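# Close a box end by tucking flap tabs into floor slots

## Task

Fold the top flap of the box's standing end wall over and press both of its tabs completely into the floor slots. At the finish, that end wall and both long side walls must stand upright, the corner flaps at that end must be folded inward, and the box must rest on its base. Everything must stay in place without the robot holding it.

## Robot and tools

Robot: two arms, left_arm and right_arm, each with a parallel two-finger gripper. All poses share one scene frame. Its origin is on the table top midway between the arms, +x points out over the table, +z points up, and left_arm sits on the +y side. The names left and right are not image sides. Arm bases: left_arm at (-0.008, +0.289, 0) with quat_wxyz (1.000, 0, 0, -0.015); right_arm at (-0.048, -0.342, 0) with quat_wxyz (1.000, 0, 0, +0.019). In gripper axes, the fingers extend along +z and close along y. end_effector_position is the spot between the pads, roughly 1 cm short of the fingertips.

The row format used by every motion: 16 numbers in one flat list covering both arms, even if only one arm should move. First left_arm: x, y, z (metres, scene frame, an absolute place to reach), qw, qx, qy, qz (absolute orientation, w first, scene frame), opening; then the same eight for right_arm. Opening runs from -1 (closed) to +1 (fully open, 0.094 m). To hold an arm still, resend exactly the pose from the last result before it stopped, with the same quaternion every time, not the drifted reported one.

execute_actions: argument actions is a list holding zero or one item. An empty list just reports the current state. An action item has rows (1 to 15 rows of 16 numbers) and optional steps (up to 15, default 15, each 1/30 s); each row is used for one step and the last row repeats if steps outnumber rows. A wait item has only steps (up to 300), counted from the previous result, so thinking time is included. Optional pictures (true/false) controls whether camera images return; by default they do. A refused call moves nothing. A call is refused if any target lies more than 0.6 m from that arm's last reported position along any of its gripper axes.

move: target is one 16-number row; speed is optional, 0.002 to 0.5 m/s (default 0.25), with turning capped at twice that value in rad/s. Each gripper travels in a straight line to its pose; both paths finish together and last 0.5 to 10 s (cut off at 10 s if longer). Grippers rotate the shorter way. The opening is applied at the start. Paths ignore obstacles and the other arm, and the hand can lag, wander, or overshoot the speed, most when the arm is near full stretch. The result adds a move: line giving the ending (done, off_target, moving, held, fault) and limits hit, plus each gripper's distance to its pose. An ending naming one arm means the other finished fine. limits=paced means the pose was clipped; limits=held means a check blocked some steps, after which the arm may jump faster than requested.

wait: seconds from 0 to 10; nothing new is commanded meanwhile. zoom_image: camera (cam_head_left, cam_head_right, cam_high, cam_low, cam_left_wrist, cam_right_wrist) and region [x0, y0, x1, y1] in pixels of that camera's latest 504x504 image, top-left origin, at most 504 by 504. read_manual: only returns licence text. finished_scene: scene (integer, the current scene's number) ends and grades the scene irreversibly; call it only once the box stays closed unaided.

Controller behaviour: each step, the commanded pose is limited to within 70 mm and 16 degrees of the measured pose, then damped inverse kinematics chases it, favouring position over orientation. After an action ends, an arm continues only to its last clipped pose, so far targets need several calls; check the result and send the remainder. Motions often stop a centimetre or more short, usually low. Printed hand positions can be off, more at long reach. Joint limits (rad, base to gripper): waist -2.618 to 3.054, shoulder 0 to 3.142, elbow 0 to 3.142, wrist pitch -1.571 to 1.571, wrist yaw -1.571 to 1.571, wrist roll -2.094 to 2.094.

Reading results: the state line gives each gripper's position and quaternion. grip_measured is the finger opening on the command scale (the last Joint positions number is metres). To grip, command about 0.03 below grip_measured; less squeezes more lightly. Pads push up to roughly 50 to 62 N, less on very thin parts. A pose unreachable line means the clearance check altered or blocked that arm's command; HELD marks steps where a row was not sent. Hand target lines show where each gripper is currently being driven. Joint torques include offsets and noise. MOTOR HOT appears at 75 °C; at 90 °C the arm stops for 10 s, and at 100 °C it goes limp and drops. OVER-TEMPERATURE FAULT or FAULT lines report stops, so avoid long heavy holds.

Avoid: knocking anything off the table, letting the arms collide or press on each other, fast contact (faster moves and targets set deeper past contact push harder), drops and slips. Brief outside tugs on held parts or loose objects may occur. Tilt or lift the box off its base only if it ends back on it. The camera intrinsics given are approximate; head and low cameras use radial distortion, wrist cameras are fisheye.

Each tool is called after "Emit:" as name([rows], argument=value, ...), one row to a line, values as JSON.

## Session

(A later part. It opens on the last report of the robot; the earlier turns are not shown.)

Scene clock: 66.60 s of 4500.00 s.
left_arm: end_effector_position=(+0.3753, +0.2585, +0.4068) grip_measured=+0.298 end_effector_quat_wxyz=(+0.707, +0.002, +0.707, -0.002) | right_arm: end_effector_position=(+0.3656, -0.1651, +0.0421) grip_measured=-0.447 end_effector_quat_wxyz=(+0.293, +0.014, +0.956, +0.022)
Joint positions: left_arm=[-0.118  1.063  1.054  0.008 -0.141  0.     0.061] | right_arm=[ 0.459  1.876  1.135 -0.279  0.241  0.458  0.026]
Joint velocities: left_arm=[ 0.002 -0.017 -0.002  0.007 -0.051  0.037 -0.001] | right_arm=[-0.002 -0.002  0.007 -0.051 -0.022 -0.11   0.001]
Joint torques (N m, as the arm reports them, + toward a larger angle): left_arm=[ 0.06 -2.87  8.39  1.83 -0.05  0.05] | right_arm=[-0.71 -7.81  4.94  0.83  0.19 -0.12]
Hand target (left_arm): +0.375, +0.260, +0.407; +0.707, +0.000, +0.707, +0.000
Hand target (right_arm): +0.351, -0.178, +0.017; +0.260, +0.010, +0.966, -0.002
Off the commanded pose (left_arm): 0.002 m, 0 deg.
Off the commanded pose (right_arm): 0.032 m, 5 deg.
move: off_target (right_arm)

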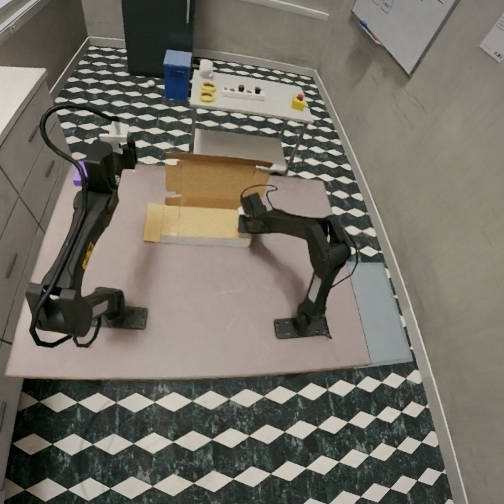

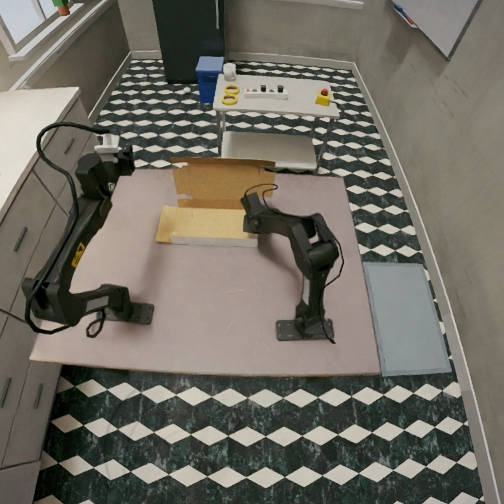

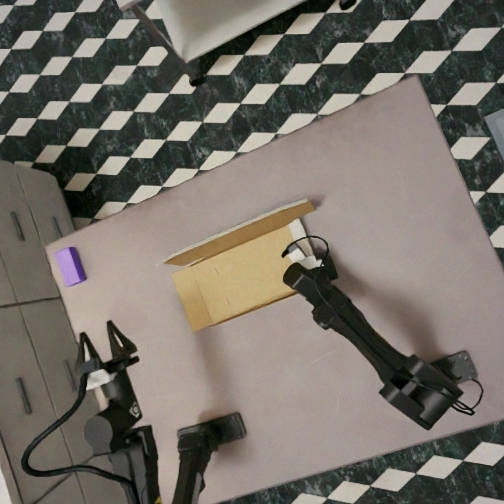

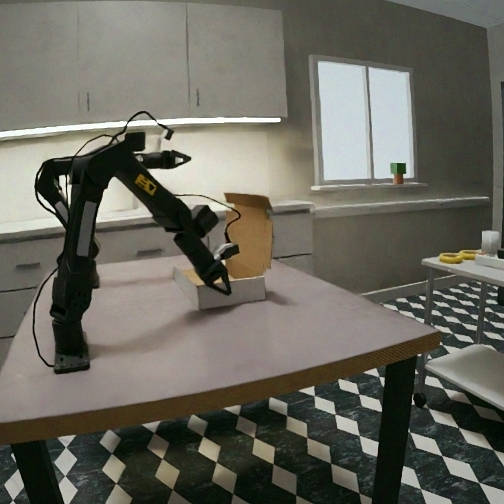

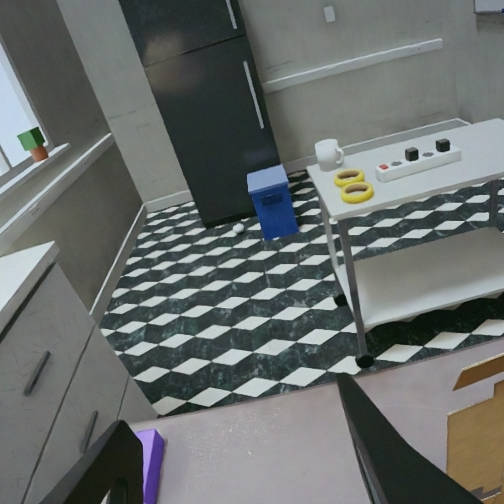

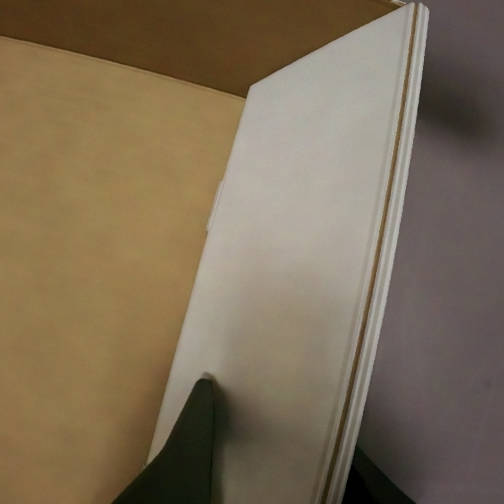

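Emit:
move(target=[0.375,0.26,0.407,0.707,0,0.707,0,0.3,0.358,-0.172,0.025,0.26,0.01,0.965,-0.003,-0.75], speed=0.01)

Emit:
move(target=[0.375,0.26,0.407,0.707,0,0.707,0,0.3,0.358,-0.172,0.018,0.26,0.01,0.965,-0.003,-0.94], speed=0.01)

Scene clock: 76.37 s of 4500.00 s.
left_arm: end_effector_position=(+0.3753, +0.2585, +0.4068) grip_measured=+0.298 end_effector_quat_wxyz=(+0.707, +0.002, +0.707, -0.002) | right_arm: end_effector_position=(+0.3649, -0.1656, +0.0413) grip_measured=-0.746 end_effector_quat_wxyz=(+0.291, +0.014, +0.956, +0.020)
Joint positions: left_arm=[-0.118  1.063  1.054  0.008 -0.141  0.     0.061] | right_arm=[ 0.459  1.877  1.135 -0.282  0.241  0.458  0.012]
Joint velocities: left_arm=[-0.002  0.002 -0.012  0.007 -0.051 -0.037  0.001] | right_arm=[ 0.017  0.012 -0.012 -0.081 -0.022 -0.081 -0.   ]
Joint torques (N m, as the arm reports them, + toward a larger angle): left_arm=[ 0.13 -2.94  8.24  1.84 -0.05  0.04] | right_arm=[-0.14 -7.12 10.01  0.44  0.23 -0.06]
Hand target (left_arm): +0.375, +0.260, +0.407; +0.707, +0.000, +0.707, +0.000
Hand target (right_arm): +0.358, -0.172, +0.026; +0.261, +0.010, +0.965, -0.002
Off the commanded pose (left_arm): 0.002 m, 0 deg.
Off the commanded pose (right_arm): 0.019 m, 5 deg.
After step 90, 2.30 s passed at rest.
move: off_target (right_arm)

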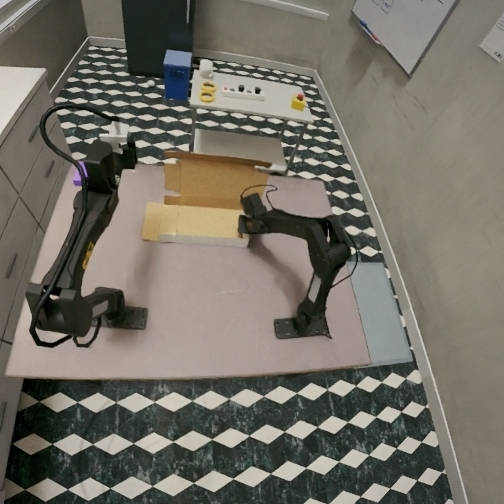

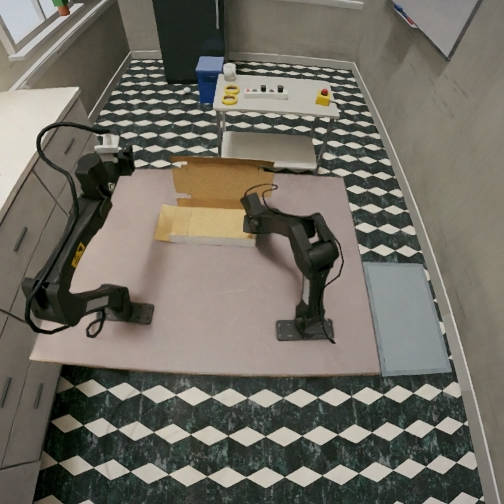

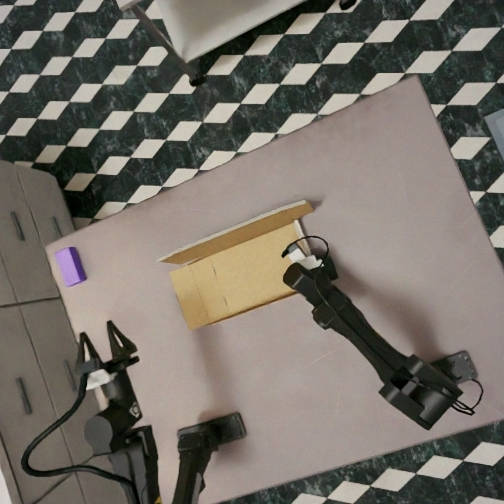

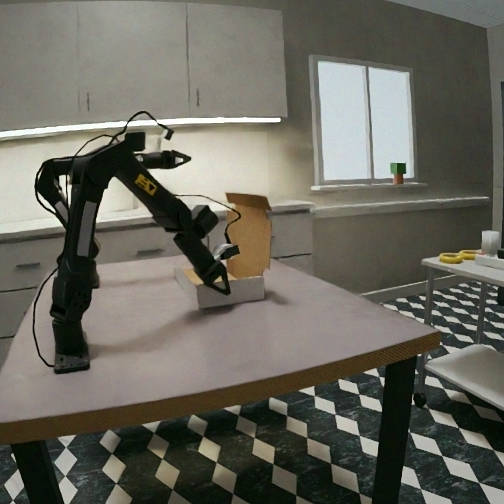

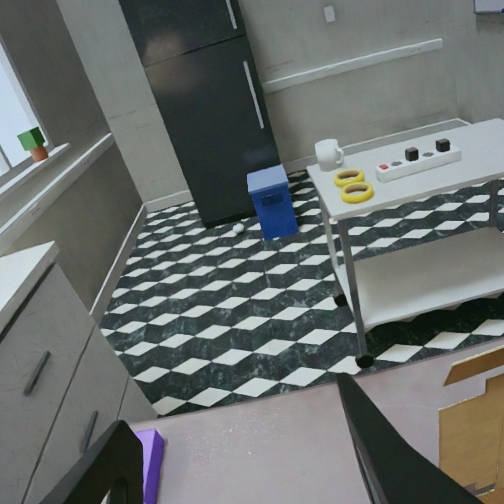

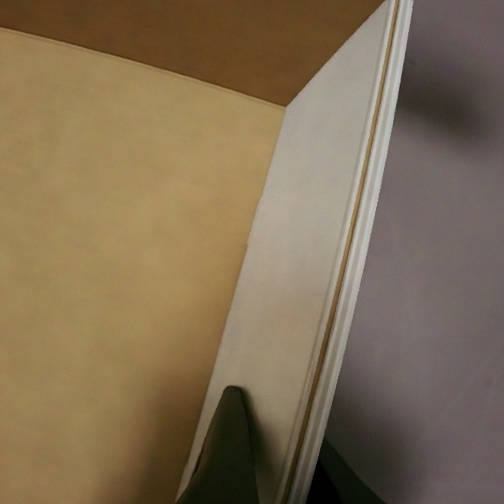

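Scene clock: 80.63 s of 4500.00 s.
left_arm: end_effector_position=(+0.3753, +0.2585, +0.4068) grip_measured=+0.298 end_effector_quat_wxyz=(+0.707, +0.002, +0.707, -0.002) | right_arm: end_effector_position=(+0.3652, -0.1665, +0.0406) grip_measured=-0.913 end_effector_quat_wxyz=(+0.292, +0.013, +0.956, +0.017)
Joint positions: left_arm=[-0.118  1.063  1.054  0.008 -0.141  0.     0.061] | right_arm=[ 0.459  1.879  1.135 -0.282  0.247  0.455  0.004]
Joint velocities: left_arm=[-0.012  0.017  0.007  0.051 -0.022 -0.051  0.001] | right_arm=[-0.007  0.002  0.012 -0.022 -0.007  0.007  0.001]
Joint torques (N m, as the arm reports them, + toward a larger angle): left_arm=[ 0.13 -2.89  8.37  1.84 -0.04  0.05] | right_arm=[-0.12 -6.24  8.71  0.68  0.16 -0.02]
Hand target (left_arm): +0.375, +0.260, +0.407; +0.707, +0.000, +0.707, +0.000
Hand target (right_arm): +0.357, -0.172, +0.019; +0.260, +0.010, +0.966, -0.002
Off the commanded pose (left_arm): 0.002 m, 0 deg.
Off the commanded pose (right_arm): 0.024 m, 4 deg.
move: off_target (right_arm)

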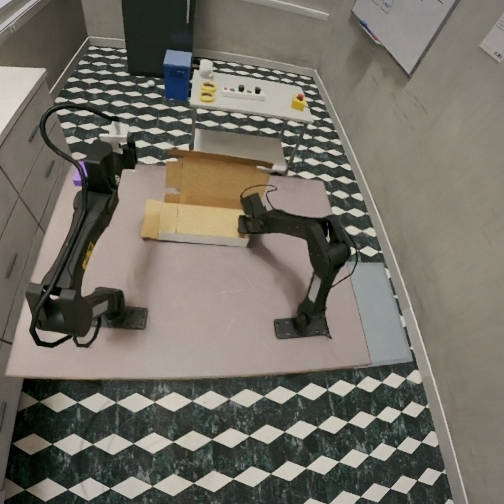

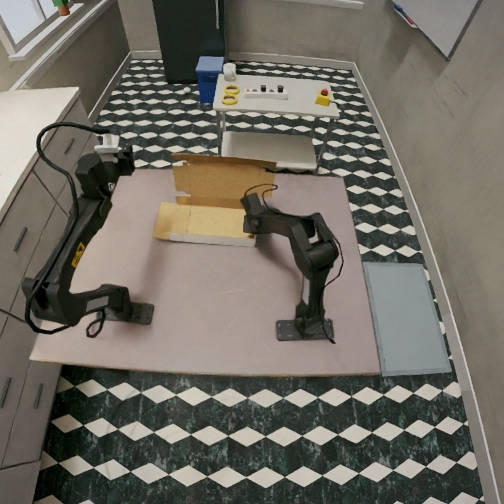

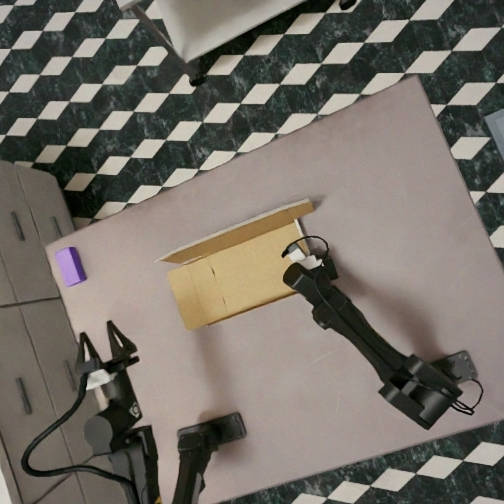

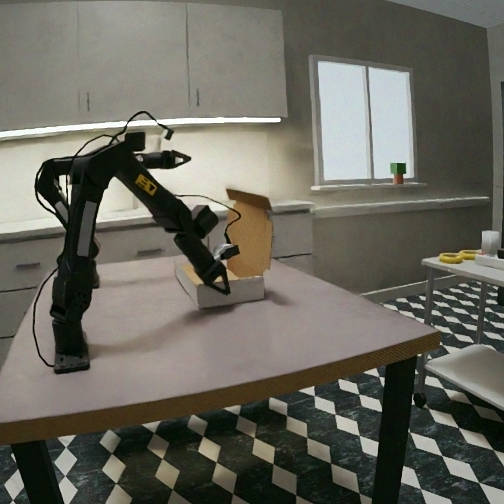

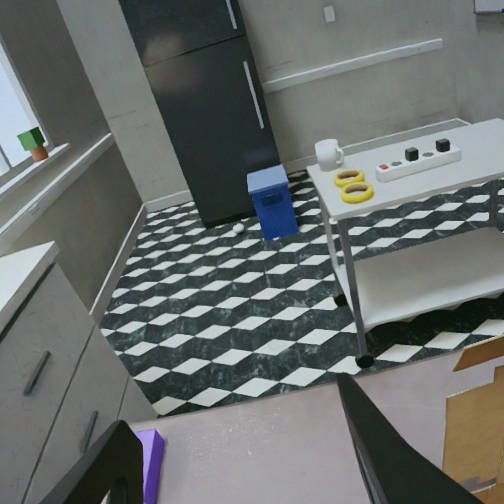

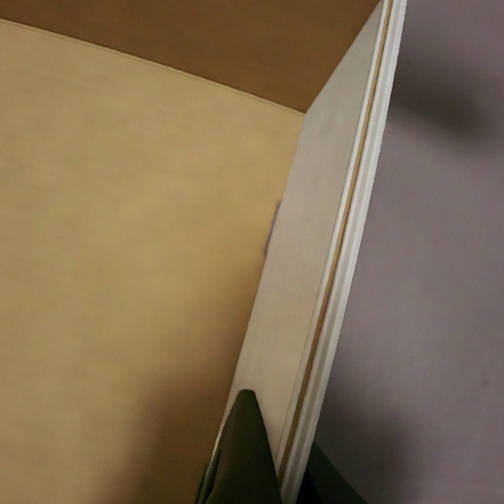

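Same state as in scene 1. Press, release, then lift.

Emit:
move(target=[0.375,0.26,0.407,0.707,0,0.707,0,0.3,0.358,-0.17,0.012,0.26,0.01,0.965,-0.003,-0.95], speed=0.01)

Emit:
move(target=[0.375,0.26,0.407,0.707,0,0.707,0,0.3,0.362,-0.168,0.04,0.27,0.01,0.96,0.01,-0.5], speed=0.03)

Emit:
move(target=[0.375,0.26,0.407,0.707,0,0.707,0,0.3,0.33,-0.165,0.13,0.27,0.01,0.96,0.01,-0.3], speed=0.1)

Emit:
zoom_image(camera="cam_head_left", region=[190,160,310,270])

Scene clock: 89.13 s of 4500.00 s.
left_arm: end_effector_position=(+0.3753, +0.2585, +0.4068) grip_measured=+0.298 end_effector_quat_wxyz=(+0.707, +0.002, +0.707, -0.002) | right_arm: end_effector_position=(+0.3658, -0.1666, +0.0402) grip_measured=-0.913 end_effector_quat_wxyz=(+0.293, +0.013, +0.956, +0.016)
Joint positions: left_arm=[-0.118  1.063  1.054  0.008 -0.141  0.     0.061] | right_arm=[ 0.459  1.881  1.135 -0.278  0.249  0.455  0.004]
Joint velocities: left_arm=[-0.002 -0.002  0.012 -0.022 -0.066  0.022 -0.001] | right_arm=[ 0.027 -0.002  0.002 -0.037 -0.037  0.081 -0.001]
Joint torques (N m, as the arm reports them, + toward a larger angle): left_arm=[ 0.1  -2.97  8.45  1.83 -0.05  0.05] | right_arm=[ 0.33 -5.33  8.01  0.84  0.17  0.03]
Hand target (left_arm): +0.375, +0.260, +0.407; +0.707, +0.000, +0.707, +0.000
Hand target (right_arm): +0.357, -0.171, +0.013; +0.260, +0.010, +0.966, -0.002
Off the commanded pose (left_arm): 0.002 m, 0 deg.
Off the commanded pose (right_arm): 0.029 m, 5 deg.
After step 90, 1.40 s passed at rest.
move: off_target (right_arm)

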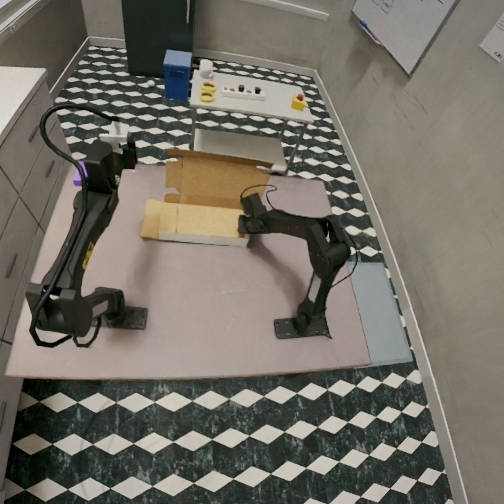

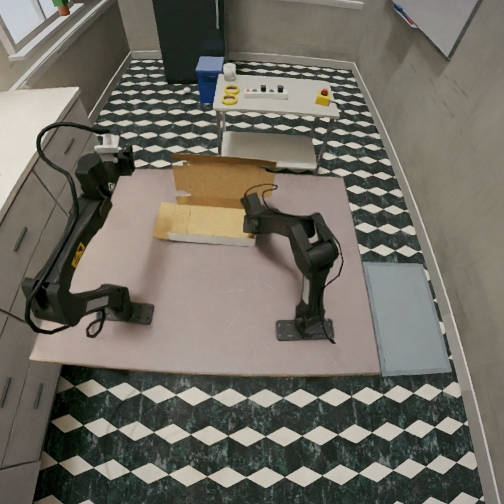

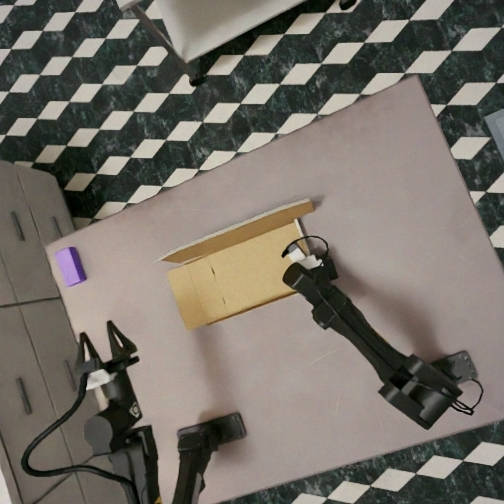

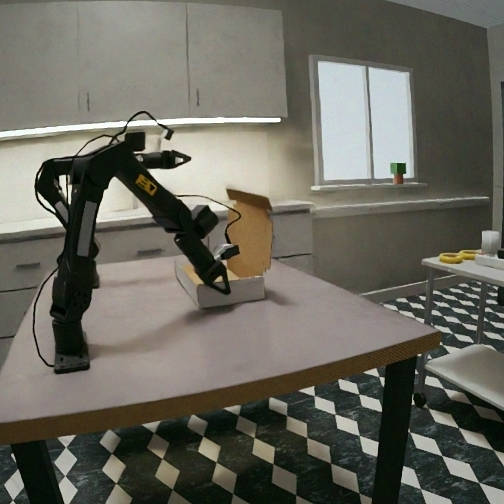

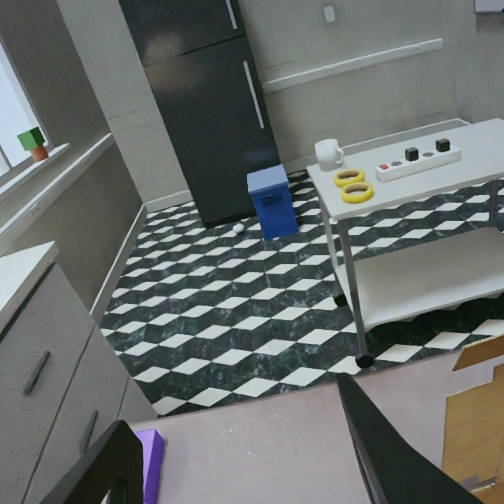

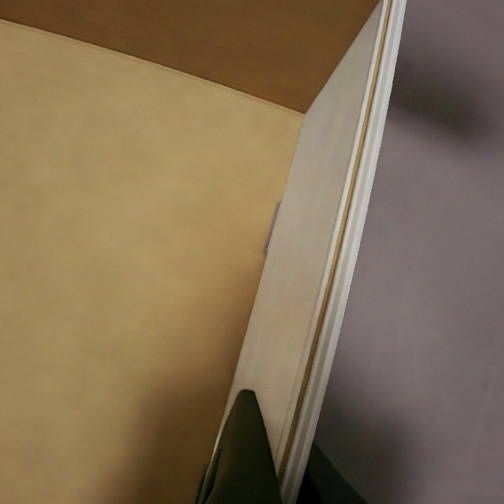

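Scene clock: 90.27 s of 4500.00 s.
left_arm: end_effector_position=(+0.3753, +0.2585, +0.4068) grip_measured=+0.298 end_effector_quat_wxyz=(+0.707, +0.002, +0.707, -0.002) | right_arm: end_effector_position=(+0.3546, -0.1714, +0.0333) grip_measured=-0.502 end_effector_quat_wxyz=(+0.267, +0.009, +0.964, +0.006)
Joint positions: left_arm=[-0.118  1.063  1.054  0.008 -0.141  0.     0.061] | right_arm=[ 0.459  1.88   1.135 -0.337  0.242  0.455  0.023]
Joint velocities: left_arm=[-0.002 -0.007 -0.002  0.022  0.066 -0.022 -0.   ] | right_arm=[ 0.007  0.012 -0.007 -0.095 -0.037 -0.022 -0.   ]
Joint torques (N m, as the arm reports them, + toward a larger angle): left_arm=[ 0.13 -2.98  8.22  1.83 -0.04  0.06] | right_arm=[-0.3  -9.45 11.6   0.79  0.04 -0.05]
Hand target (left_arm): +0.375, +0.260, +0.407; +0.707, +0.000, +0.707, +0.000
Hand target (right_arm): +0.362, -0.168, +0.040; +0.271, +0.010, +0.962, +0.011
Off the commanded pose (left_arm): 0.002 m, 0 deg.
Off the commanded pose (right_arm): 0.011 m, 1 deg.
move: off_target (right_arm)

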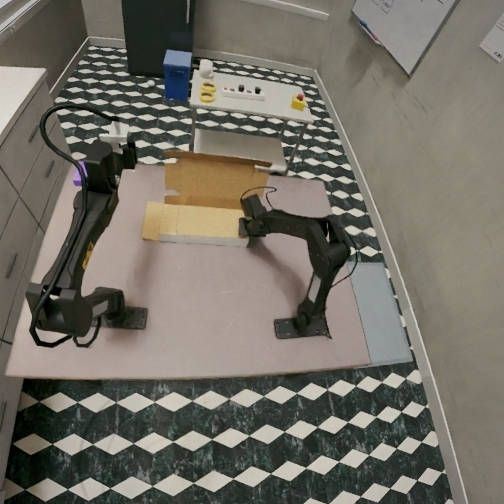

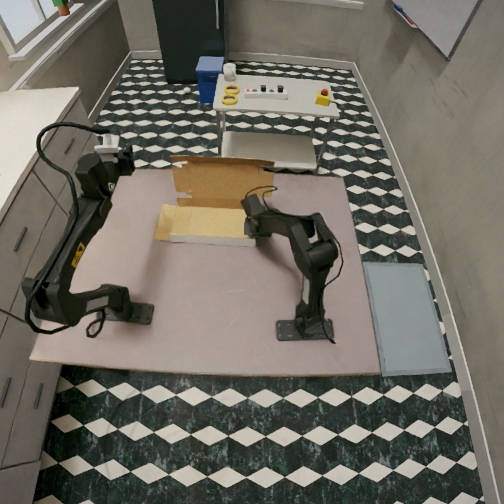

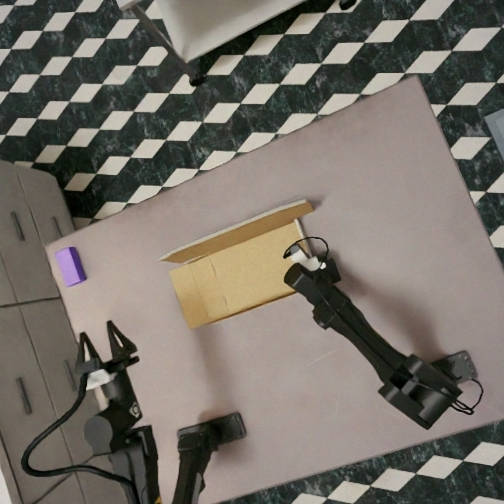

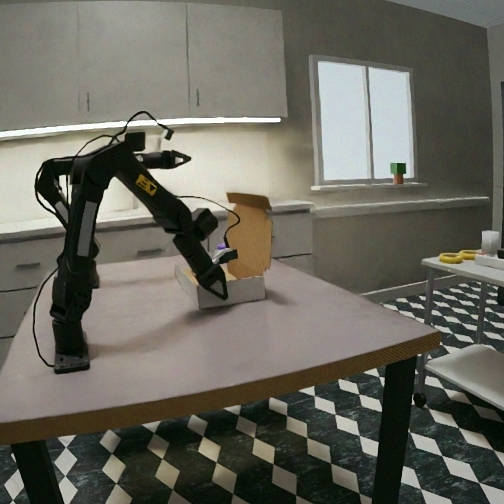

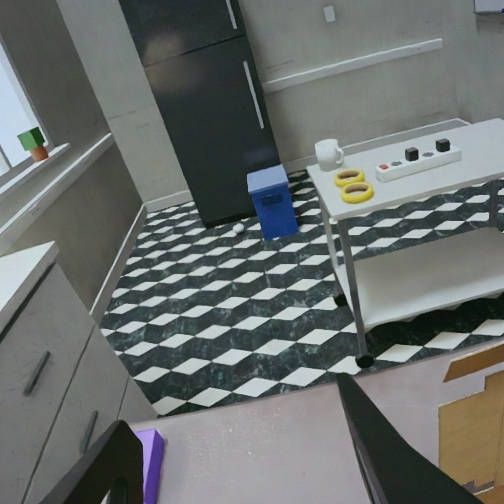

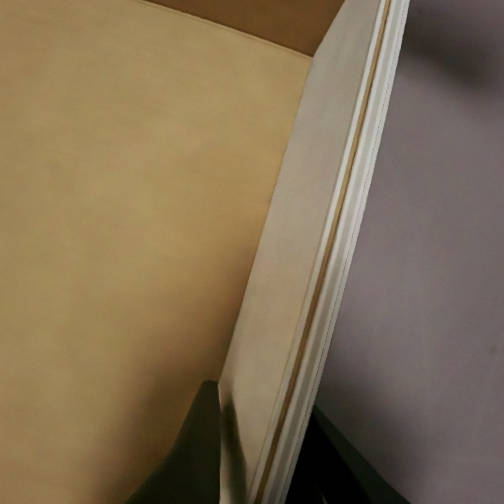

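Scene clock: 91.87 s of 4500.00 s.
left_arm: end_effector_position=(+0.3753, +0.2585, +0.4068) grip_measured=+0.298 end_effector_quat_wxyz=(+0.707, +0.002, +0.707, -0.002) | right_arm: end_effector_position=(+0.3280, -0.1680, +0.1157) grip_measured=-0.302 end_effector_quat_wxyz=(+0.257, +0.007, +0.966, +0.007)
Joint positions: left_arm=[-0.118  1.063  1.054  0.008 -0.141  0.     0.061] | right_arm=[ 0.5    1.709  1.282 -0.683  0.25   0.494  0.033]
Joint velocities: left_arm=[-0.002  0.002  0.002 -0.007 -0.037  0.007  0.   ] | right_arm=[-0.002 -0.002 -0.002  0.022  0.007  0.022  0.   ]
Joint torques (N m, as the arm reports them, + toward a larger angle): left_arm=[ 0.15 -2.93  8.31  1.83 -0.03  0.05] | right_arm=[  0.95 -10.34  11.22   0.76   0.3    0.07]
Hand target (left_arm): +0.375, +0.260, +0.407; +0.707, +0.000, +0.707, +0.000
Hand target (right_arm): +0.330, -0.165, +0.130; +0.271, +0.010, +0.963, +0.010
Off the commanded pose (left_arm): 0.002 m, 0 deg.
Off the commanded pose (right_arm): 0.015 m, 2 deg.
move: off_target (right_arm)

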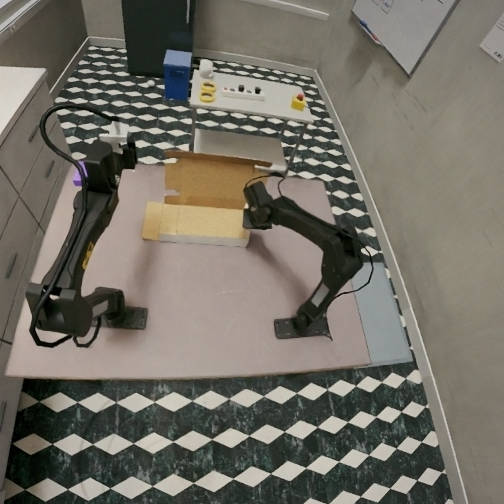

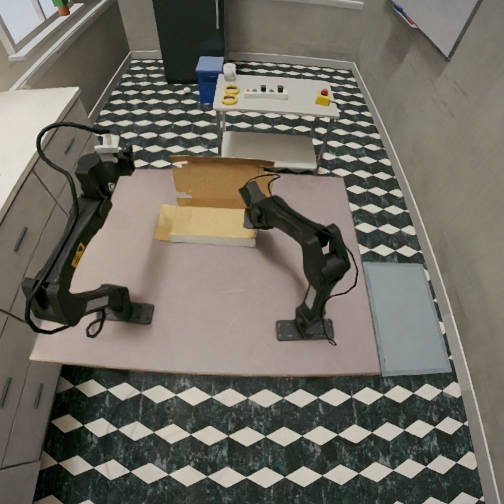

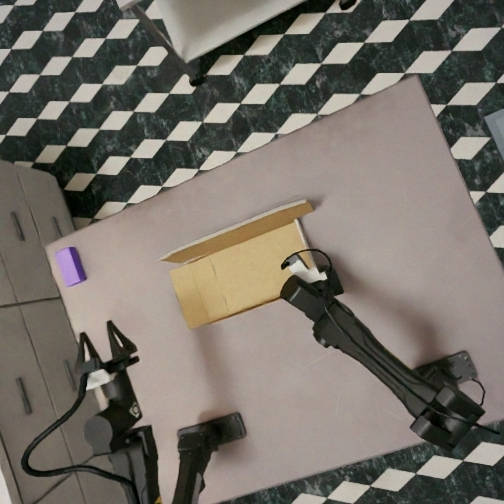

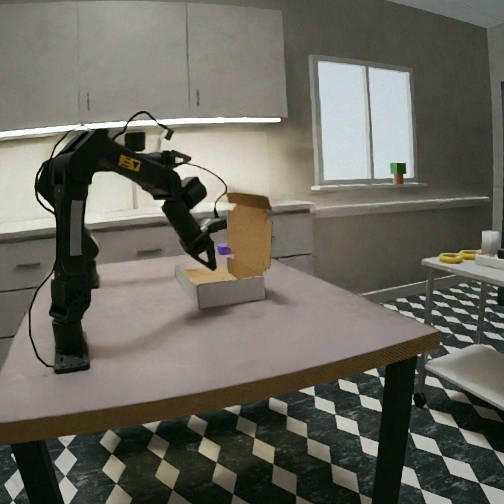

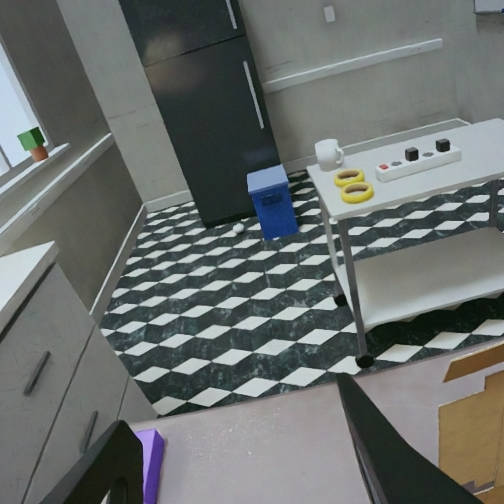

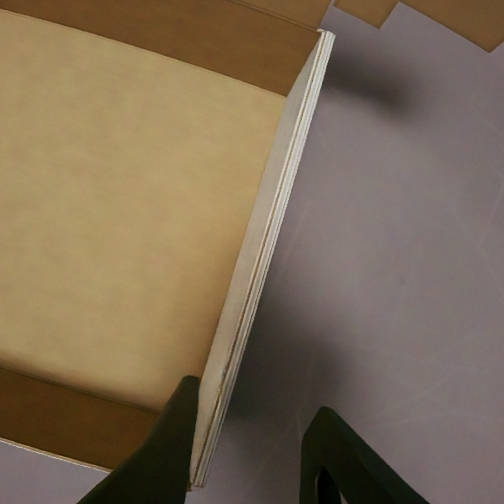

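Region (190, 160, 310, 270) of cam_head_left's 504x504 image, scaled by 4.200, with more detail than that image has; it fills the top 462 rows of this view, and the rest is white.

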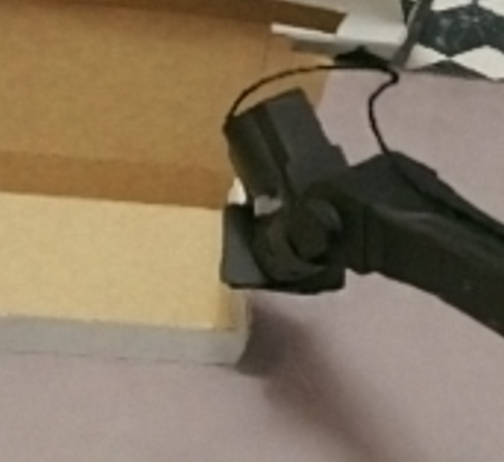

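The tabs are no longer visible above the floor, and the flap stays folded with the gripper lifted away.

Emit:
finished_scene(scene=2)

The scene is finished: the task was done.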